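# Stand the lying sand core upright in the mould

## Task

Take the sand core that is lying on the board and set it upright in the mould's empty core print, blade pointing down into the round cavity the same way as the core already standing on the other side, then release it.

## Robot and tools

Robot: two arms, left_arm and right_arm, each ending in a parallel two-finger gripper. The names do not match image sides. All coordinates share one scene frame: origin on the table surface midway between the arm bases, +x out over the table, +z up, and left_arm sits toward +y. The fingers of a gripper extend along its own +z axis and close along its own y axis. The reported end_effector_position is the point between the pads, roughly 1 cm short of the fingertips. Printed hand positions can be slightly wrong, worse when an arm reaches far, and motions tend to finish a centimetre or so off target, usually low.

Row format (used by both motion tools): 16 plain numbers, all arms in one list, even if only one arm should move. Order: left_arm x, y, z, qw, qx, qy, qz, opening, then right_arm x, y, z, qw, qx, qy, qz, opening. x, y, z are an absolute target position in metres in the scene frame; the quaternion is an absolute target orientation, w first, also in the scene frame. Opening is an absolute setting from -1 (closed) to +1 (fully open, 0.094 m). An arm meant to stay still should be sent its exact last reported pose and the opening it should keep; to hold an orientation steady, repeat the same quaternion every time rather than copying a drifted reported one.

execute_actions(actions): actions is a list of up to 15 actions; each action is a table of up to 15 rows, each row lasting one 1/30 s control step. If a table has fewer than 15 rows, its final row is held for the remaining steps. An empty list simply returns the current state and images. Each step the commanded pose is clipped to within 70 mm and 16 degrees of the gripper's measured pose, so a distant target needs several actions; after an action the arm drifts at most to its last clipped pose. An action is rejected for both arms if any target lies over 0.6 m from that gripper's starting position along any of its own axes; if the first action fails this against the last reported state, or any action is malformed, nothing runs at all.

move(target, speed, blocking): target is one 16-number row as above (absolute poses). Both grippers travel straight lines that finish together, taking 0.5 to 10 s; longer paths are cut off at 10 s. speed is the top path speed in m/s, 0.002 to 0.5 (default 0.25); rotation is capped at twice that value in rad/s. Openings are applied at the start. Paths ignore obstacles and the other arm, and a gripper may lag, wander or overshoot the speed, especially near full reach. Faster contact and targets set deeper past the contact point press harder. With blocking=false the result comes back after 0.5 s while the arm keeps going; until a result shows the move has ended, further moves and execute_actions are refused, so use wait or stop. The extra 'move:' line reports the ending (done, off_target, moving, held, fault), naming an arm if only one failed, plus limits: paced means the sent pose was clipped, held means a check blocked steps. Distances to target are also listed.

wait(seconds): 0 to 10 s; the arms keep their last commands and any running move continues. stop(): brakes a running move to rest; it needs room, and the fingers keep moving. zoom_image(camera, region): camera is one of cam_head_left, cam_head_right, cam_high, cam_low (504x504) or cam_left_wrist, cam_right_wrist (616x616); region is [x0, y0, x1, y1] in pixels from the top-left, at most 504 by 504. finished_scene(scene): ends the current scene (give its number) irreversibly and reports success; the core must already be upright in place and released.

Results: a state line 'left_arm: … | right_arm: …' with each gripper's position and quaternion, Joint positions (last value = finger opening in metres), joint torques (offset, scaled and noisy; not zero in free air), grip_measured on the opening scale, Hand target lines showing where each controller is heading, 'pose unreachable' when a clearance check altered or blocked an arm's command, FAULT lines, and MOTOR HOT warnings. Joint ranges (rad): waist -2.618 to 3.054, shoulder 0 to 3.142, elbow 0 to 3.142, wrist pitch -1.571 to 1.571, wrist yaw -1.571 to 1.571, wrist roll -2.094 to 2.094; elbows stop just before straight.

Gripping: to hold something, command an opening below grip_measured; about 0.03 lower grips firmly, less is gentler. Pad force tops out near 50 to 62 N, less for very thin parts, with a brief spike at first contact. Readings may be off by about 1 mm per gripper. Expect occasional tugs on the held core or pushes on loose items.

Avoid: knocking anything off the table (task fails), letting the arms collide or press on each other, dropping or slamming the core, hard impacts and heavy pushing. Holding loads heats motors: at 90 °C an arm is halted for 10 s, at 100 °C it goes limp and falls, so do not hold the core longer than needed. Quick, smooth motion with low effort is preferred.

Each tool is called after "Emit:" in YAML: its name, and indented under it one key for each argument.

## Session

Emit:
execute_actions:
  actions: []

Scene clock: 0.00 s.
left_arm: end_effector_position=(+0.0959, +0.5845, +0.1545) grip_measured=+1.000 end_effector_quat_wxyz=(-0.297, +0.936, -0.189, +0.028) | right_arm: end_effector_position=(+0.5885, -0.2575, +0.1944) grip_measured=+1.000 end_effector_quat_wxyz=(-0.078, +0.608, -0.592, +0.523)
Joint positions: left_arm=[ 1.16   0.999  0.833 -0.813 -0.137 -1.666  0.094] | right_arm=[ 0.207  2.117  1.76  -0.282  0.739 -1.758  0.094]
Joint velocities: left_arm=[ 0.007 -0.007 -0.007 -0.037  0.051 -0.037  0.   ] | right_arm=[-0.002  0.012 -0.022  0.037  0.066 -0.022  0.   ]
Joint torques (N m, as the arm reports them, + toward a larger angle): no reading
Hand target (left_arm): +0.095, +0.586, +0.159; -0.303, +0.934, -0.189, +0.027
Hand target (right_arm): +0.589, -0.258, +0.210; -0.090, +0.596, -0.595, +0.532

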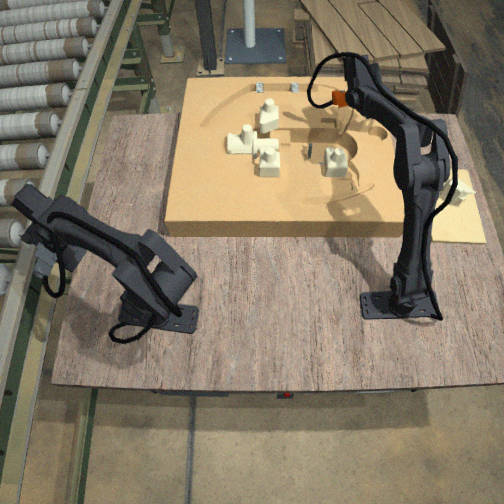

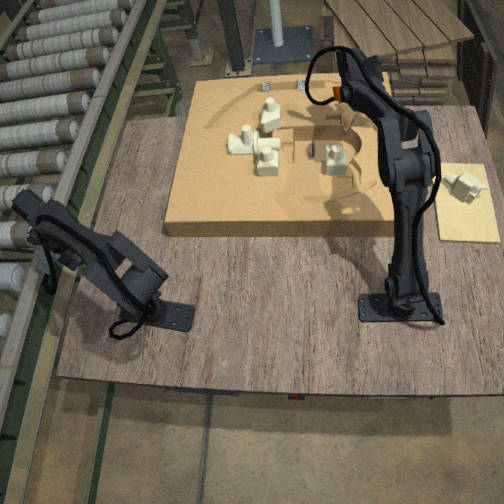

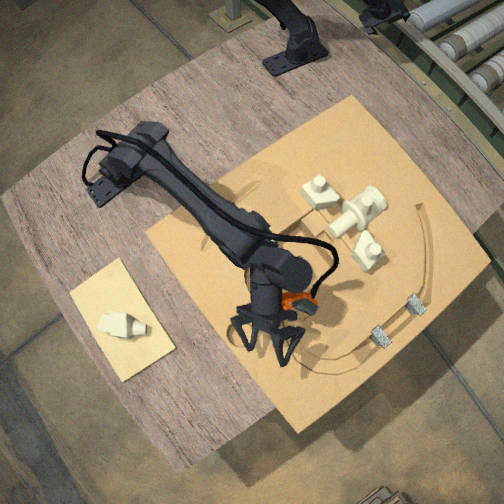

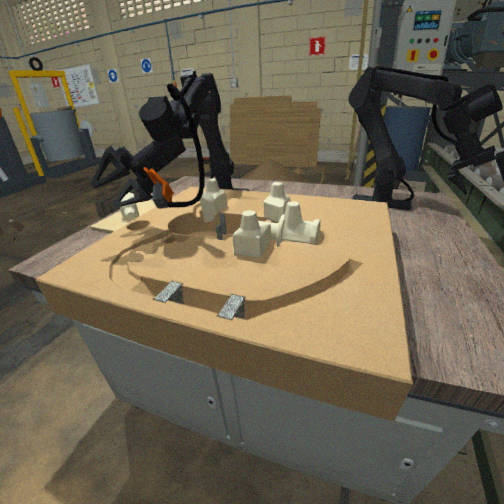

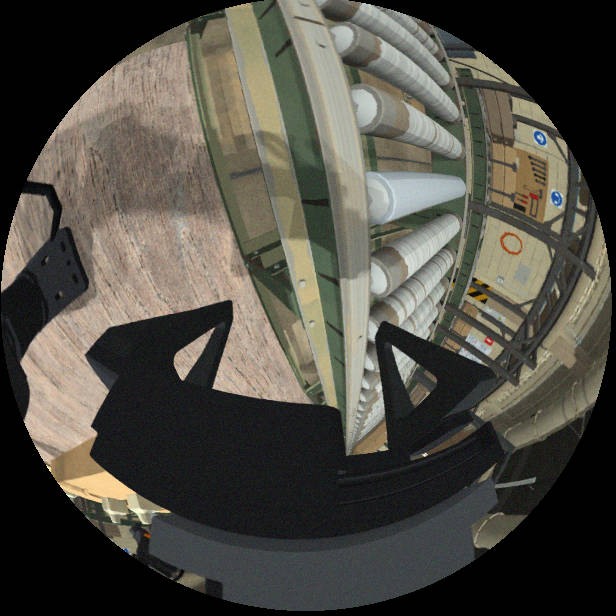

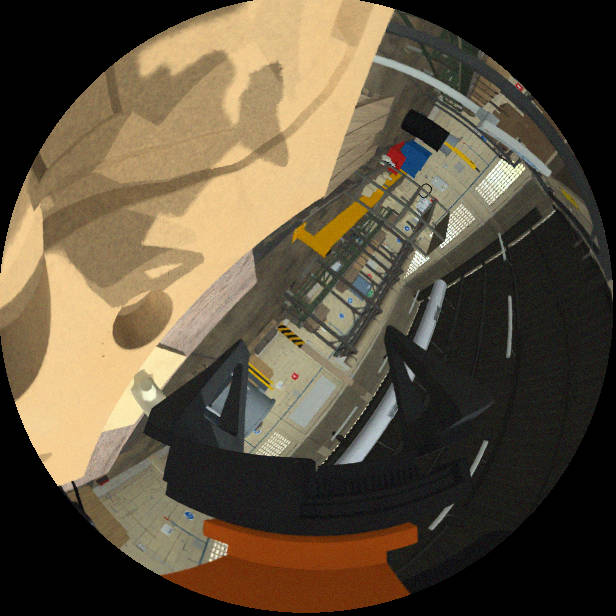

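Emit:
move:
  target: [0.095,0.586,0.159,-0.303,0.934,-0.189,0.027,1, 0.22,-0.45,0.27,0,0.97,-0.25,0,1]
  speed: 0.3

Emit:
zoom_image:
  camera: "cam_high"
  region: [60,150,460,450]

Emit:
zoom_image:
  camera: "cam_head_left"
  region: [200,70,504,260]

Scene clock: 9.33 s.
left_arm: end_effector_position=(+0.0959, +0.5845, +0.1545) grip_measured=+1.000 end_effector_quat_wxyz=(-0.297, +0.936, -0.189, +0.028) | right_arm: end_effector_position=(+0.2261, -0.4516, +0.2698) grip_measured=+1.000 end_effector_quat_wxyz=(+0.197, +0.705, -0.657, +0.180)
Joint positions: left_arm=[ 1.16   0.999  0.833 -0.813 -0.137 -1.666  0.094] | right_arm=[-0.417  1.48   1.69  -1.555  0.496 -2.097  0.094]
Joint velocities: left_arm=[-0.007  0.007 -0.022 -0.022  0.051 -0.037  0.   ] | right_arm=[ 0.032  0.007 -0.002  0.022 -0.007  0.007  0.   ]
Joint torques (N m, as the arm reports them, + toward a larger angle): left_arm=[ 0.32 -2.64  5.82  1.26 -0.11  0.02] | right_arm=[ 0.6  -5.87  4.27  0.65  0.39 -0.1 ]
Hand target (left_arm): +0.095, +0.586, +0.159; -0.303, +0.934, -0.189, +0.027
Hand target (right_arm): +0.220, -0.449, +0.272; +0.205, +0.709, -0.650, +0.180
Off the commanded pose (left_arm): 0.005 m, 1 deg.
Off the commanded pose (right_arm): 0.006 m, 64 deg; orientation clipped at the last step of the last action.
joint sent to its limit (right arm) — the command would take joint 4 (wrist pitch) past its lower limit and joint 6 (wrist roll) past its lower limit, so those joints were sent only as far as their limits.
move: off_target (right_arm); limits=paced

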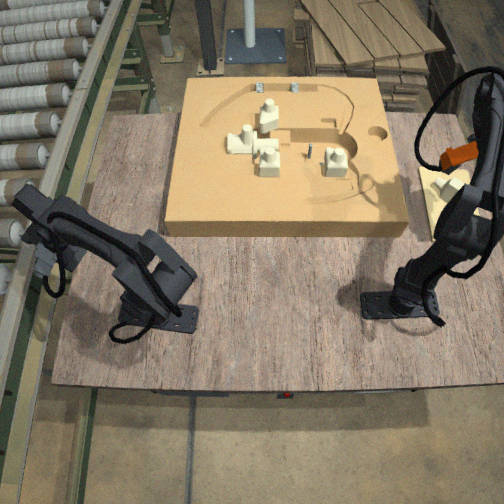

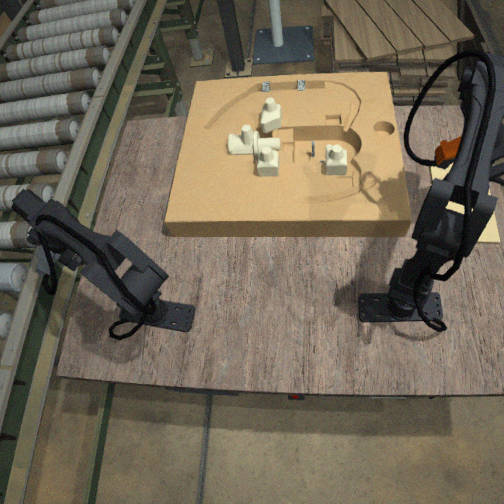

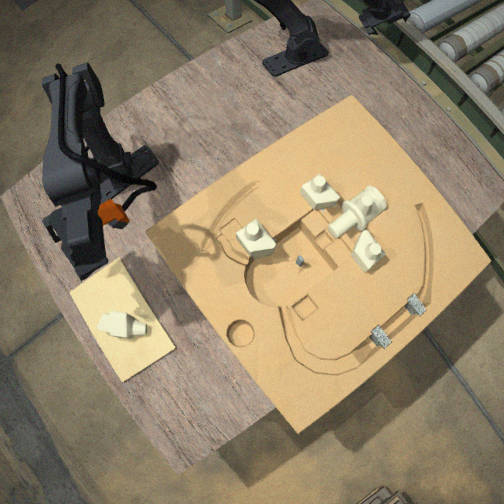

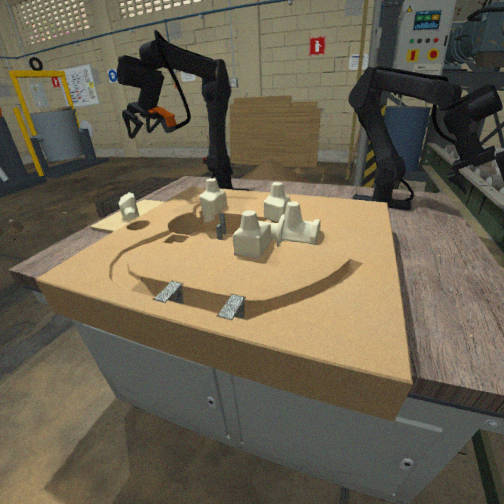

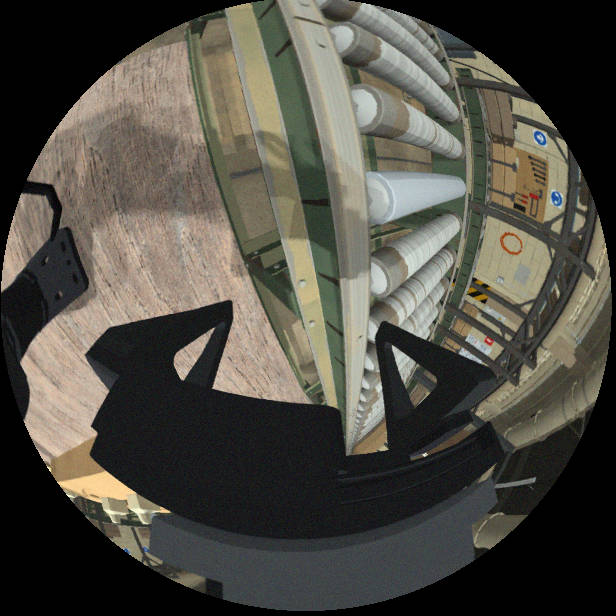

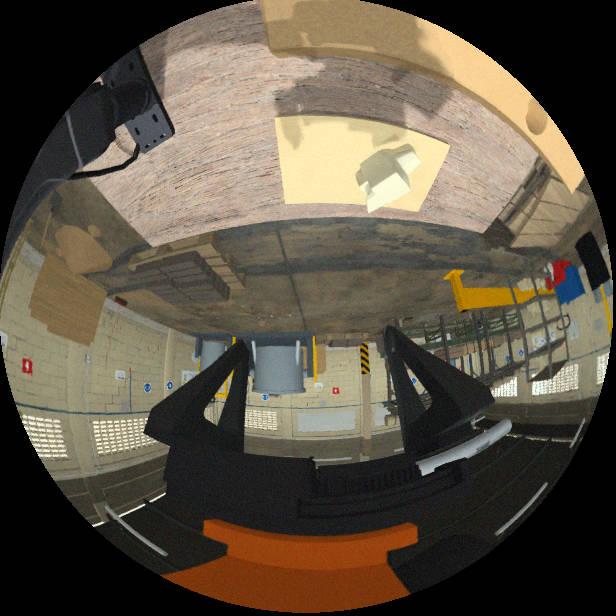

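Region (60, 150, 460, 450) of cam_high's 504x504 image, scaled by 1.260, with more detail than that image has; it fills the top 378 rows of this view, and the rest is white.

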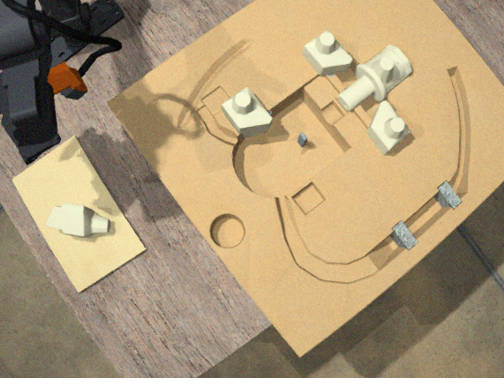

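Region (200, 70, 504, 260) of cam_head_left's 504x504 image, scaled by 1.658, with more detail than that image has; it fills the top 315 rows of this view, and the rest is white.

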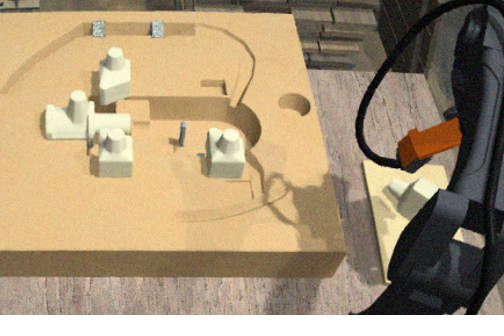

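Emit:
zoom_image:
  camera: "cam_high"
  region: [70,280,190,380]

Emit:
zoom_image:
  camera: "cam_high"
  region: [210,200,340,330]

Emit:
zoom_image:
  camera: "cam_right_wrist"
  region: [330,110,470,230]

Emit:
zoom_image:
  camera: "cam_low"
  region: [90,160,270,280]

Region (70, 280, 190, 380) of cam_high's 504x504 image, scaled by 4.200, with more detail than that image has.

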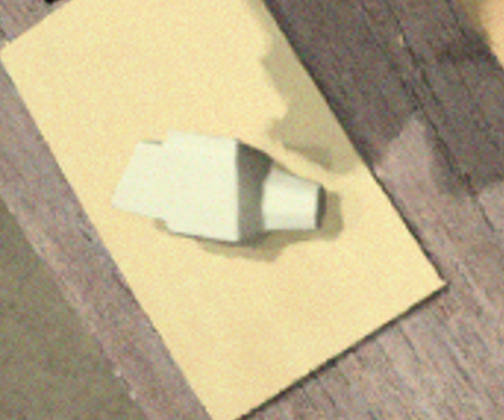

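Region (210, 200, 340, 330) of cam_high's 504x504 image, scaled by 3.877, with more detail than that image has.

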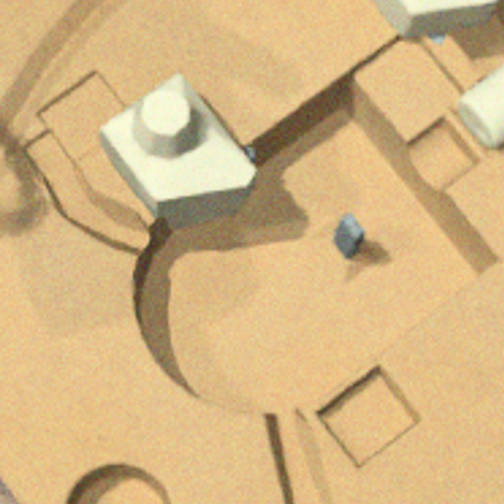

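Region (330, 110, 470, 230) of cam_right_wrist's 616x616 image, scaled by 3.600, with more detail than that image has; it fills the top 432 rows of this view, and the rest is white.

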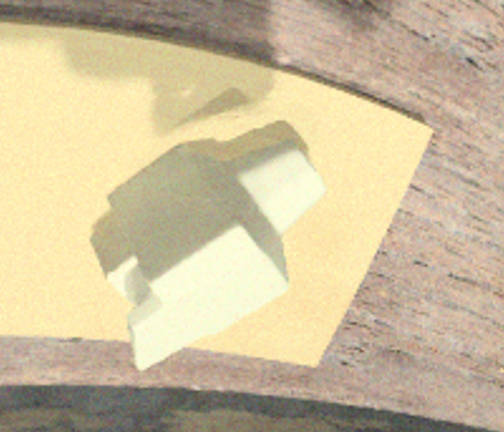

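Region (90, 160, 270, 280) of cam_low's 504x504 image, scaled by 2.800, with more detail than that image has.

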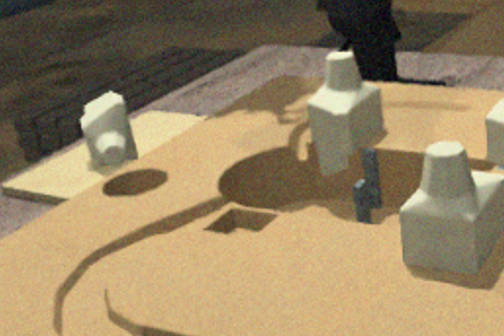

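Emit:
move:
  target: [0.095,0.586,0.159,-0.303,0.934,-0.189,0.027,1, 0.33,-0.50,0.16,0,0.446,-0.895,0,1]
  speed: 0.3

Scene clock: 37.10 s.
left_arm: end_effector_position=(+0.0959, +0.5845, +0.1545) grip_measured=+1.000 end_effector_quat_wxyz=(-0.297, +0.936, -0.189, +0.028) | right_arm: end_effector_position=(+0.3264, -0.4991, +0.1520) grip_measured=+1.000 end_effector_quat_wxyz=(-0.008, -0.454, +0.891, +0.002)
Joint positions: left_arm=[ 1.16   0.999  0.833 -0.813 -0.137 -1.666  0.094] | right_arm=[-0.64   2.089  2.059 -1.551  0.013 -1.564  0.094]
Joint velocities: left_arm=[ 0.002  0.007  0.012  0.051 -0.037 -0.022  0.   ] | right_arm=[ 0.007  0.002  0.007 -0.066 -0.066 -0.037  0.   ]
Joint torques (N m, as the arm reports them, + toward a larger angle): left_arm=[ 0.39 -2.63  5.85  1.25 -0.11  0.03] | right_arm=[-0.67 -9.82  7.51  0.22 -0.19  0.07]
Hand target (left_arm): +0.095, +0.586, +0.159; -0.303, +0.934, -0.189, +0.027
Hand target (right_arm): +0.329, -0.500, +0.160; +0.004, -0.445, +0.895, -0.003
Off the commanded pose (left_arm): 0.005 m, 1 deg.
Off the commanded pose (right_arm): 0.009 m, 1 deg.
move: done

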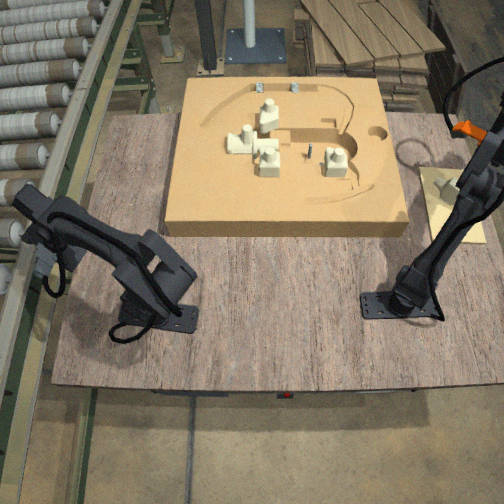

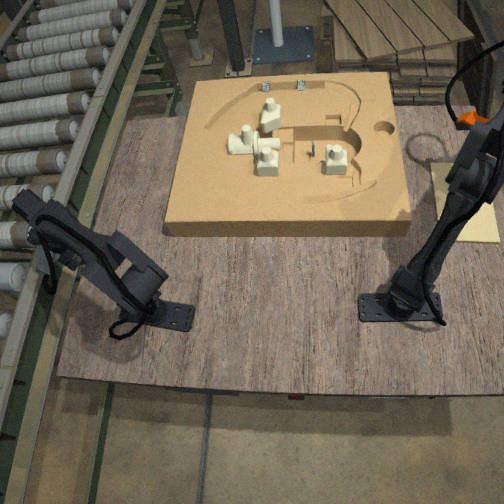

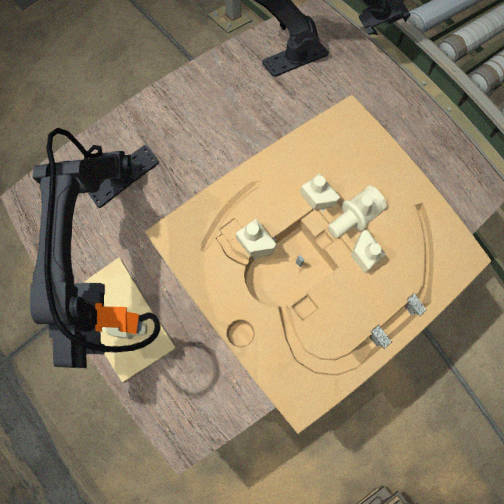

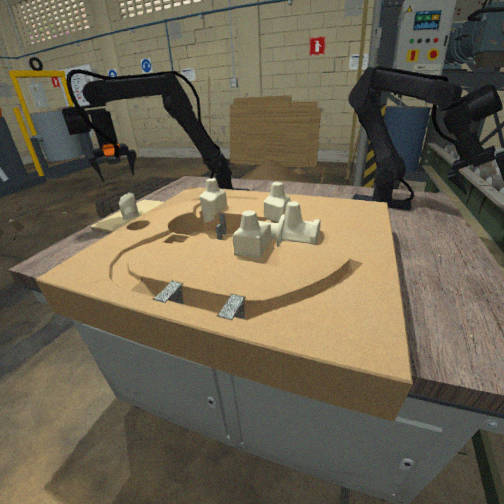

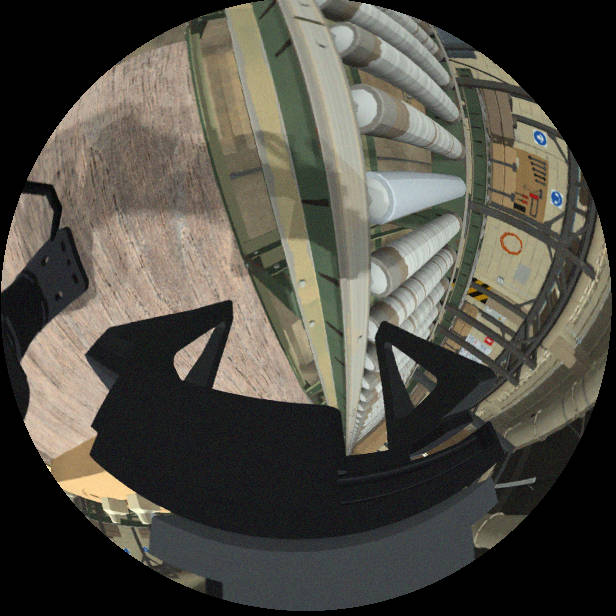

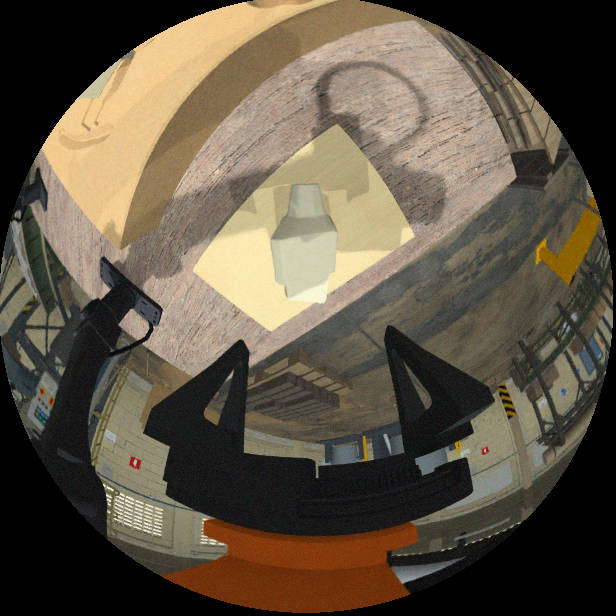

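Emit:
move:
  target: [0.095,0.586,0.159,-0.303,0.934,-0.189,0.027,1, 0.332,-0.489,0.095,0,0.446,-0.895,0,1]
  speed: 0.2

Scene clock: 41.77 s.
left_arm: end_effector_position=(+0.0959, +0.5845, +0.1545) grip_measured=+1.000 end_effector_quat_wxyz=(-0.297, +0.936, -0.189, +0.028) | right_arm: end_effector_position=(+0.3290, -0.4927, +0.0832) grip_measured=+1.000 end_effector_quat_wxyz=(-0.013, -0.447, +0.894, +0.013)
Joint positions: left_arm=[ 1.16   0.999  0.833 -0.813 -0.137 -1.666  0.094] | right_arm=[-0.623  2.088  1.782 -1.3    0.011 -1.534  0.094]
Joint velocities: left_arm=[-0.007  0.002 -0.007 -0.051  0.022  0.007  0.   ] | right_arm=[-0.017 -0.002 -0.007  0.081 -0.022  0.022  0.   ]
Joint torques (N m, as the arm reports them, + toward a larger angle): left_arm=[ 0.33 -2.57  5.81  1.27 -0.1   0.02] | right_arm=[  0.5  -13.11   4.57   0.35  -0.13   0.05]
Hand target (left_arm): +0.095, +0.586, +0.159; -0.303, +0.934, -0.189, +0.027
Hand target (right_arm): +0.332, -0.489, +0.095; -0.000, -0.446, +0.895, +0.001
Off the commanded pose (left_arm): 0.005 m, 1 deg.
Off the commanded pose (right_arm): 0.013 m, 2 deg.
move: off_target (right_arm)

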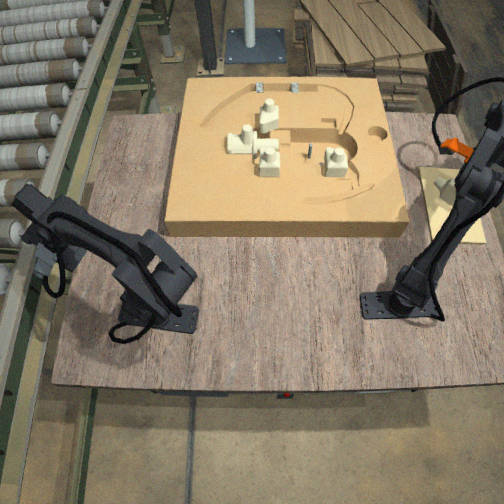

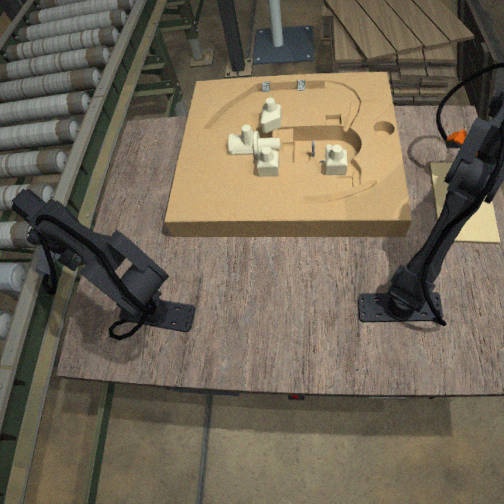

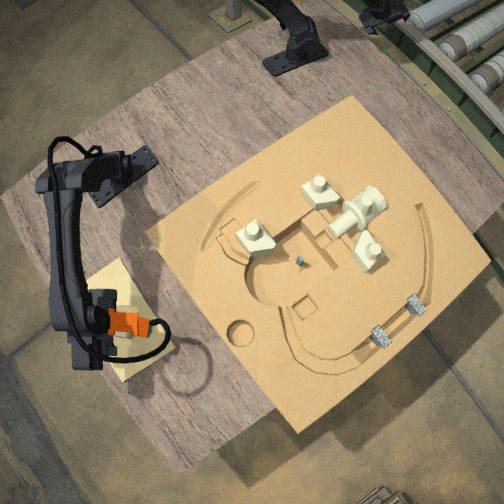

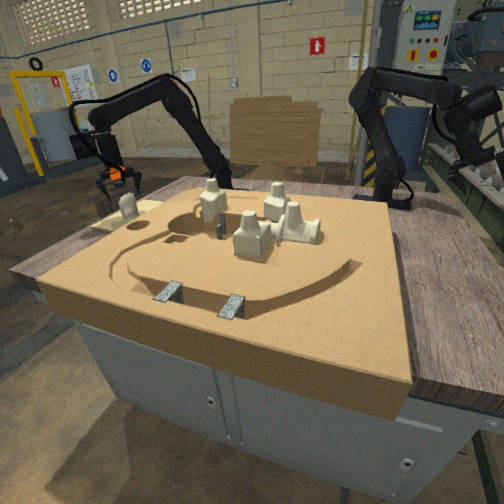

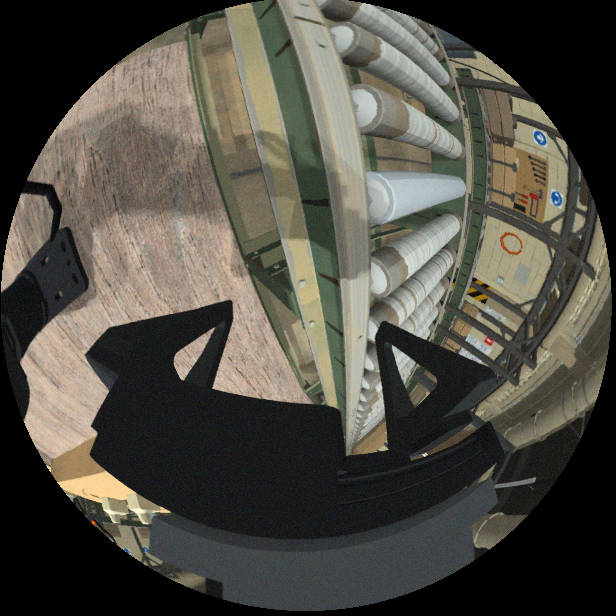

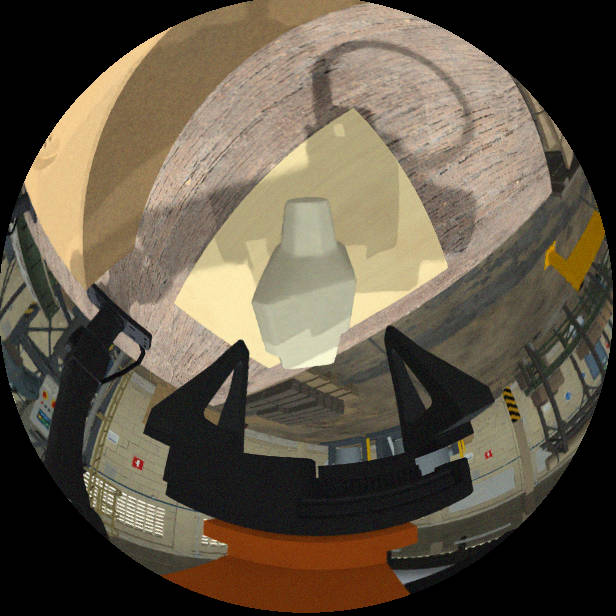

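Emit:
move:
  target: [0.095,0.586,0.159,-0.303,0.934,-0.189,0.027,1, 0.365,-0.432,0.115,0.306,0.419,-0.841,0.153,1]
  speed: 0.2

Emit:
move:
  target: [0.095,0.586,0.159,-0.303,0.934,-0.189,0.027,1, 0.345,-0.463,0.065,0.306,0.419,-0.841,0.153,1]
  speed: 0.08

Scene clock: 61.60 s.
left_arm: end_effector_position=(+0.0959, +0.5845, +0.1545) grip_measured=+1.000 end_effector_quat_wxyz=(-0.297, +0.936, -0.189, +0.028) | right_arm: end_effector_position=(+0.3645, -0.4305, +0.1100) grip_measured=+1.000 end_effector_quat_wxyz=(-0.267, -0.439, +0.840, -0.173)
Joint positions: left_arm=[ 1.16   0.999  0.833 -0.813 -0.137 -1.666  0.094] | right_arm=[-0.186  2.233  1.966 -1.555  0.604 -1.054  0.094]
Joint velocities: left_arm=[-0.002 -0.027 -0.017 -0.022  0.051  0.037  0.   ] | right_arm=[-0.007 -0.012 -0.012  0.051  0.037  0.037  0.   ]
Joint torques (N m, as the arm reports them, + toward a larger angle): left_arm=[ 0.27 -2.61  5.81  1.26 -0.1   0.05] | right_arm=[  0.09 -10.64   5.51  -0.19   0.47   0.05]
Hand target (left_arm): +0.095, +0.586, +0.159; -0.303, +0.934, -0.189, +0.027
Hand target (right_arm): +0.364, -0.432, +0.113; -0.273, -0.435, +0.839, -0.179
Off the commanded pose (left_arm): 0.005 m, 1 deg.
Off the commanded pose (right_arm): 0.005 m, 5 deg.
joint sent to its limit (right arm) — the command would take joint 4 (wrist pitch) past its lower limit, so that joint was sent only as far as its limit.
move: off_target (right_arm)

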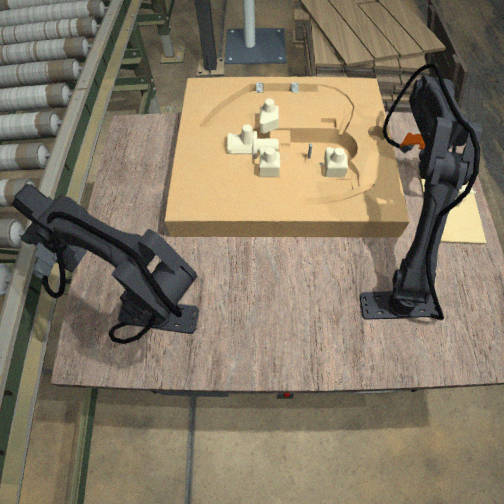

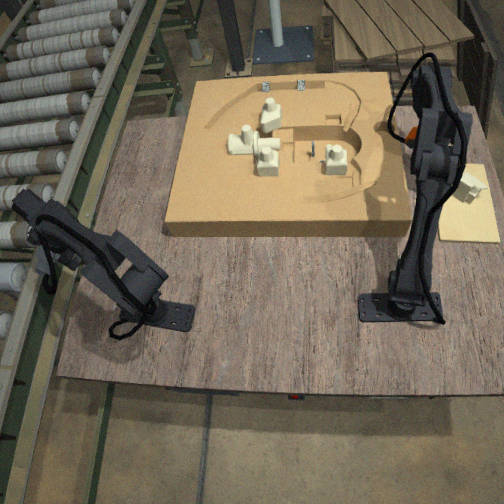

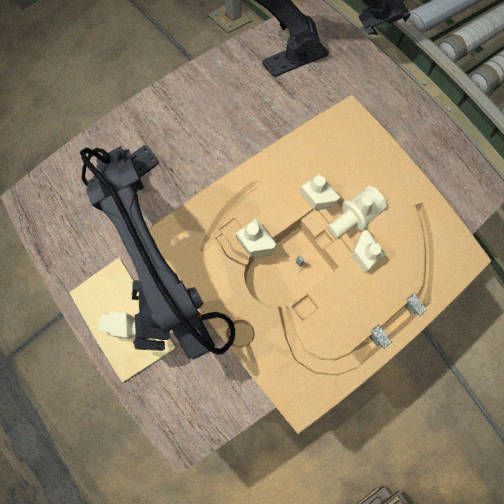

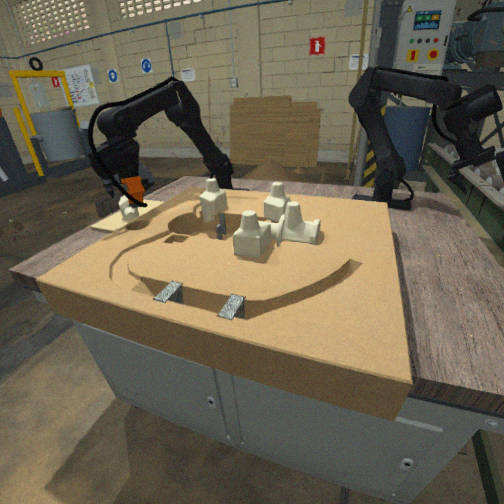

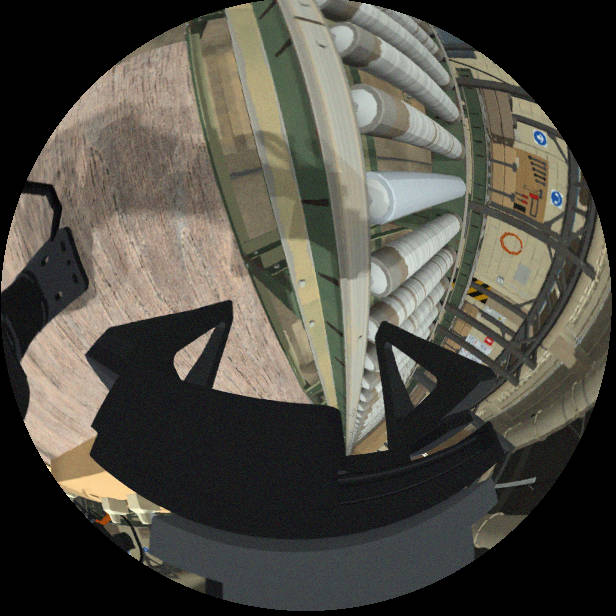

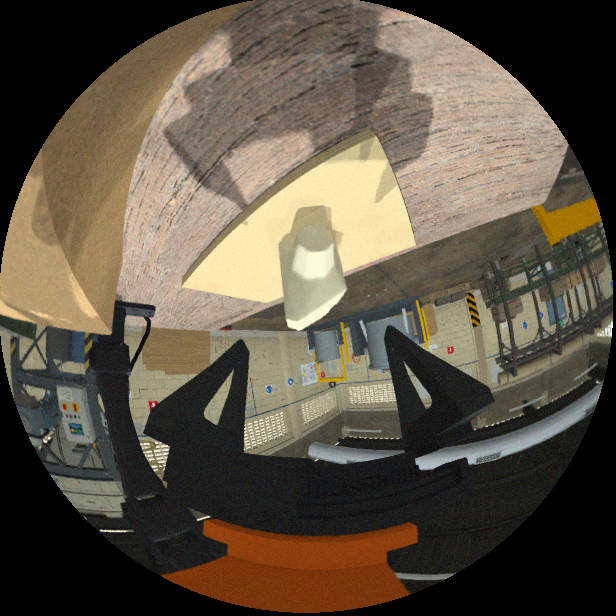

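Scene clock: 62.73 s.
left_arm: end_effector_position=(+0.0959, +0.5845, +0.1545) grip_measured=+1.000 end_effector_quat_wxyz=(-0.297, +0.936, -0.189, +0.028) | right_arm: end_effector_position=(+0.3467, -0.4592, +0.0668) grip_measured=+1.000 end_effector_quat_wxyz=(-0.299, -0.416, +0.845, -0.151)
Joint positions: left_arm=[ 1.16   0.999  0.833 -0.813 -0.137 -1.666  0.094] | right_arm=[-0.263  2.289  1.867 -1.455  0.621 -1.062  0.094]
Joint velocities: left_arm=[ 0.002  0.002  0.007  0.007 -0.095  0.022  0.   ] | right_arm=[-0.002 -0.002  0.007 -0.007 -0.007 -0.022  0.   ]
Joint torques (N m, as the arm reports them, + toward a larger angle): left_arm=[ 0.26 -2.57  5.9   1.23 -0.09  0.05] | right_arm=[ -0.55 -10.8    4.23  -0.09   0.47  -0.15]
Hand target (left_arm): +0.095, +0.586, +0.159; -0.303, +0.934, -0.189, +0.027
Hand target (right_arm): +0.344, -0.463, +0.065; -0.305, -0.419, +0.842, -0.153
Off the commanded pose (left_arm): 0.005 m, 1 deg.
Off the commanded pose (right_arm): 0.005 m, 1 deg.
move: done

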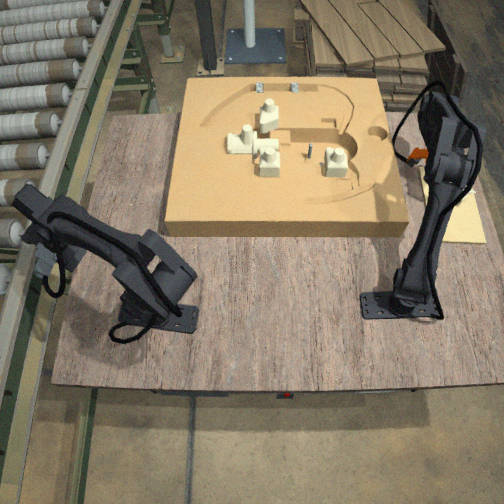

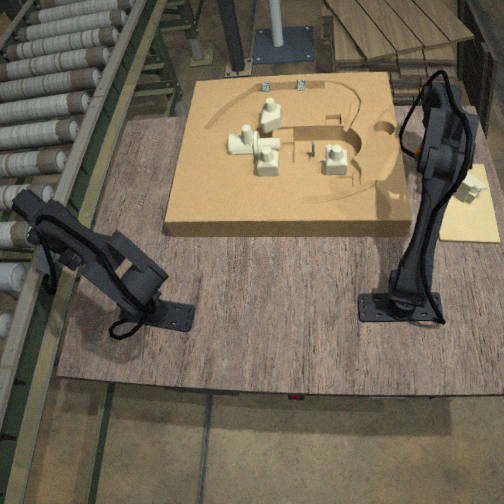

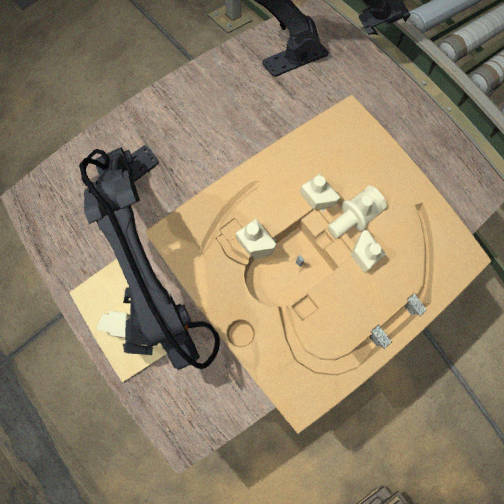

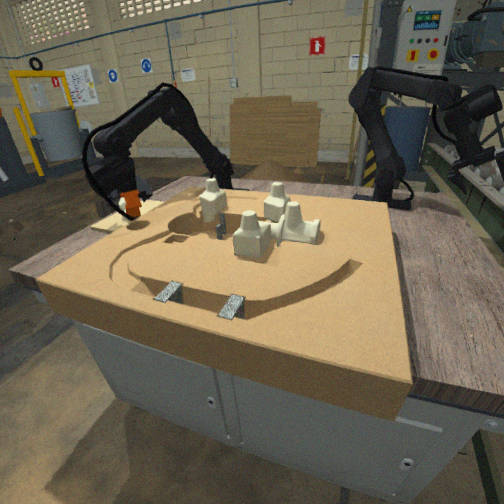

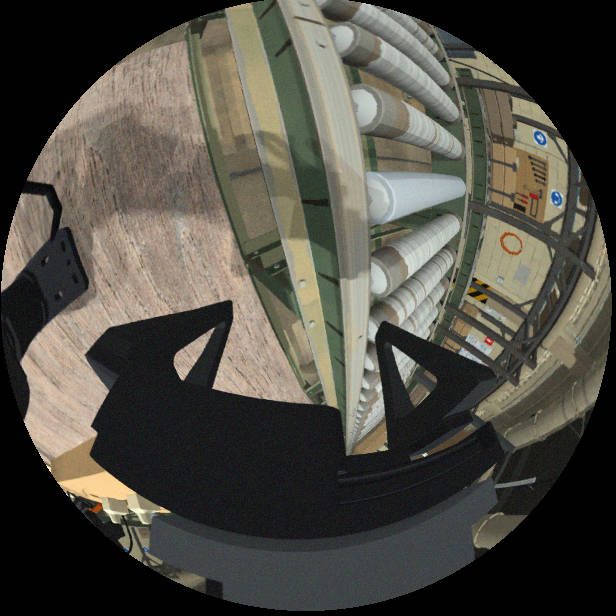

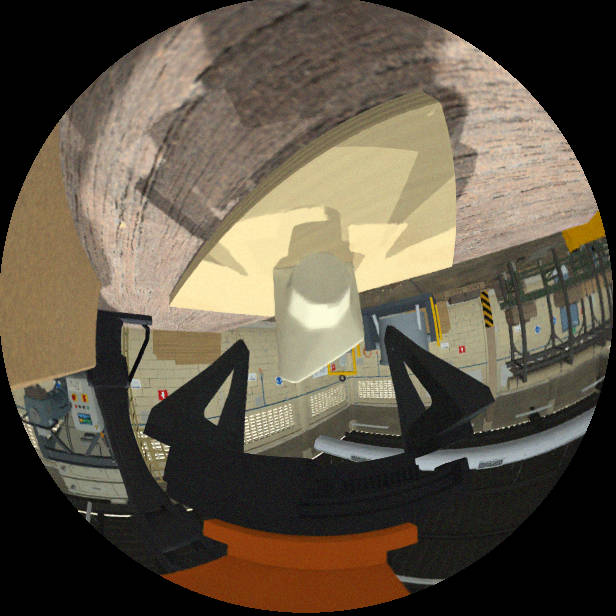

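Emit:
move:
  target: [0.095,0.586,0.159,-0.303,0.934,-0.189,0.027,1, 0.334,-0.480,0.036,0.306,0.419,-0.841,0.153,1]
  speed: 0.05

Scene clock: 65.30 s.
left_arm: end_effector_position=(+0.0959, +0.5845, +0.1545) grip_measured=+1.000 end_effector_quat_wxyz=(-0.297, +0.936, -0.189, +0.028) | right_arm: end_effector_position=(+0.3371, -0.4758, +0.0370) grip_measured=+1.000 end_effector_quat_wxyz=(-0.299, -0.417, +0.844, -0.152)
Joint positions: left_arm=[ 1.16   0.999  0.833 -0.813 -0.137 -1.666  0.094] | right_arm=[-0.307  2.289  1.748 -1.304  0.635 -1.118  0.094]
Joint velocities: left_arm=[-0.002  0.007  0.002  0.007 -0.066  0.095  0.   ] | right_arm=[ 0.002  0.002 -0.007 -0.037  0.007 -0.007  0.   ]
Joint torques (N m, as the arm reports them, + toward a larger angle): left_arm=[ 0.36 -2.66  5.82  1.26 -0.11  0.05] | right_arm=[ -0.61 -10.94   4.03  -0.04   0.5   -0.13]
Hand target (left_arm): +0.095, +0.586, +0.159; -0.303, +0.934, -0.189, +0.027
Hand target (right_arm): +0.334, -0.480, +0.036; -0.306, -0.419, +0.841, -0.153
Off the commanded pose (left_arm): 0.005 m, 1 deg.
Off the commanded pose (right_arm): 0.005 m, 1 deg.
move: done

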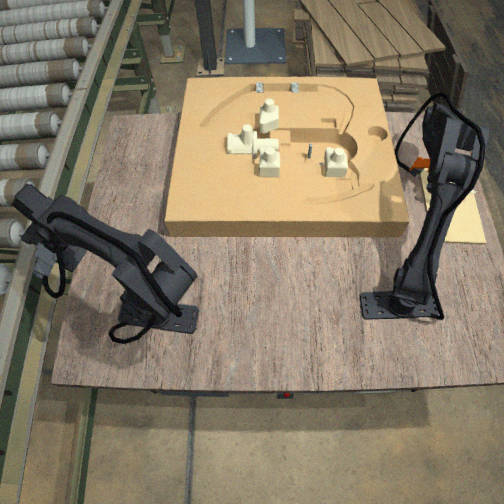

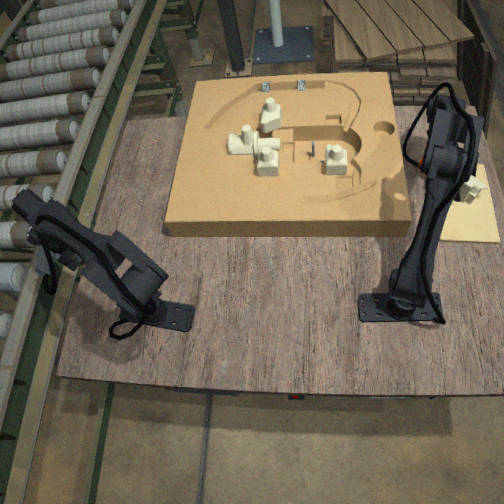

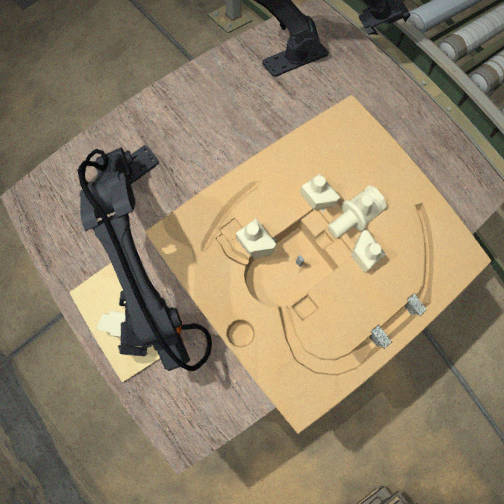

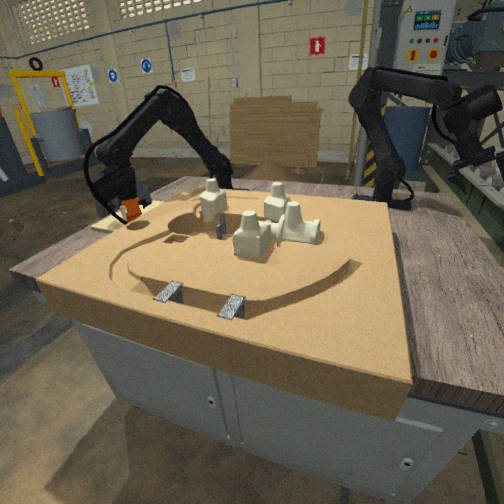

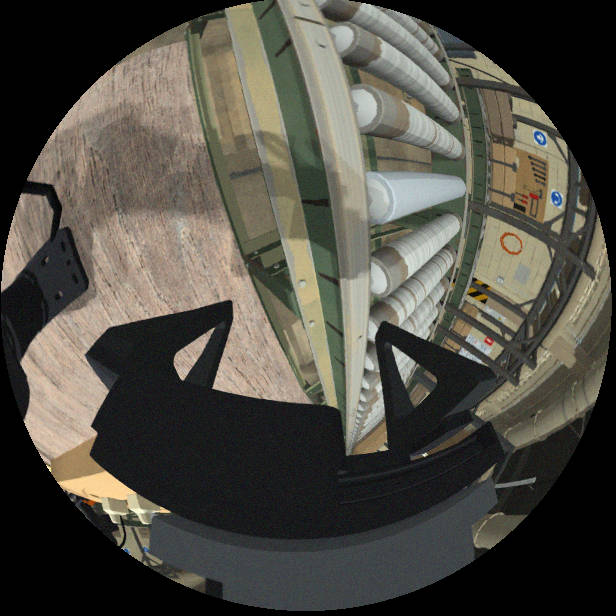

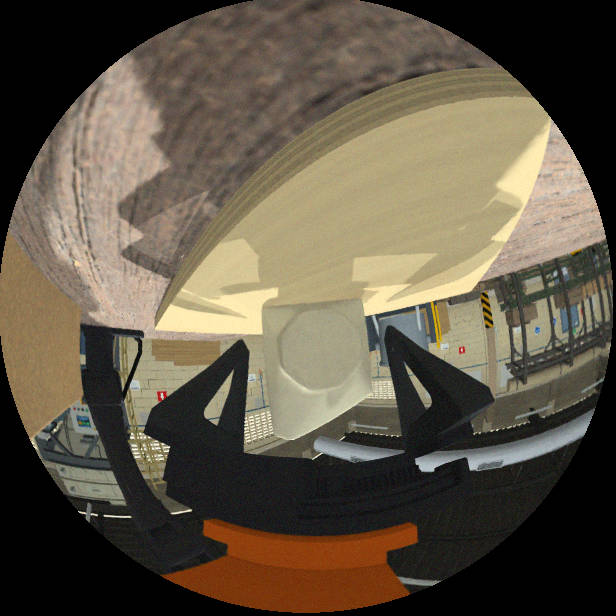

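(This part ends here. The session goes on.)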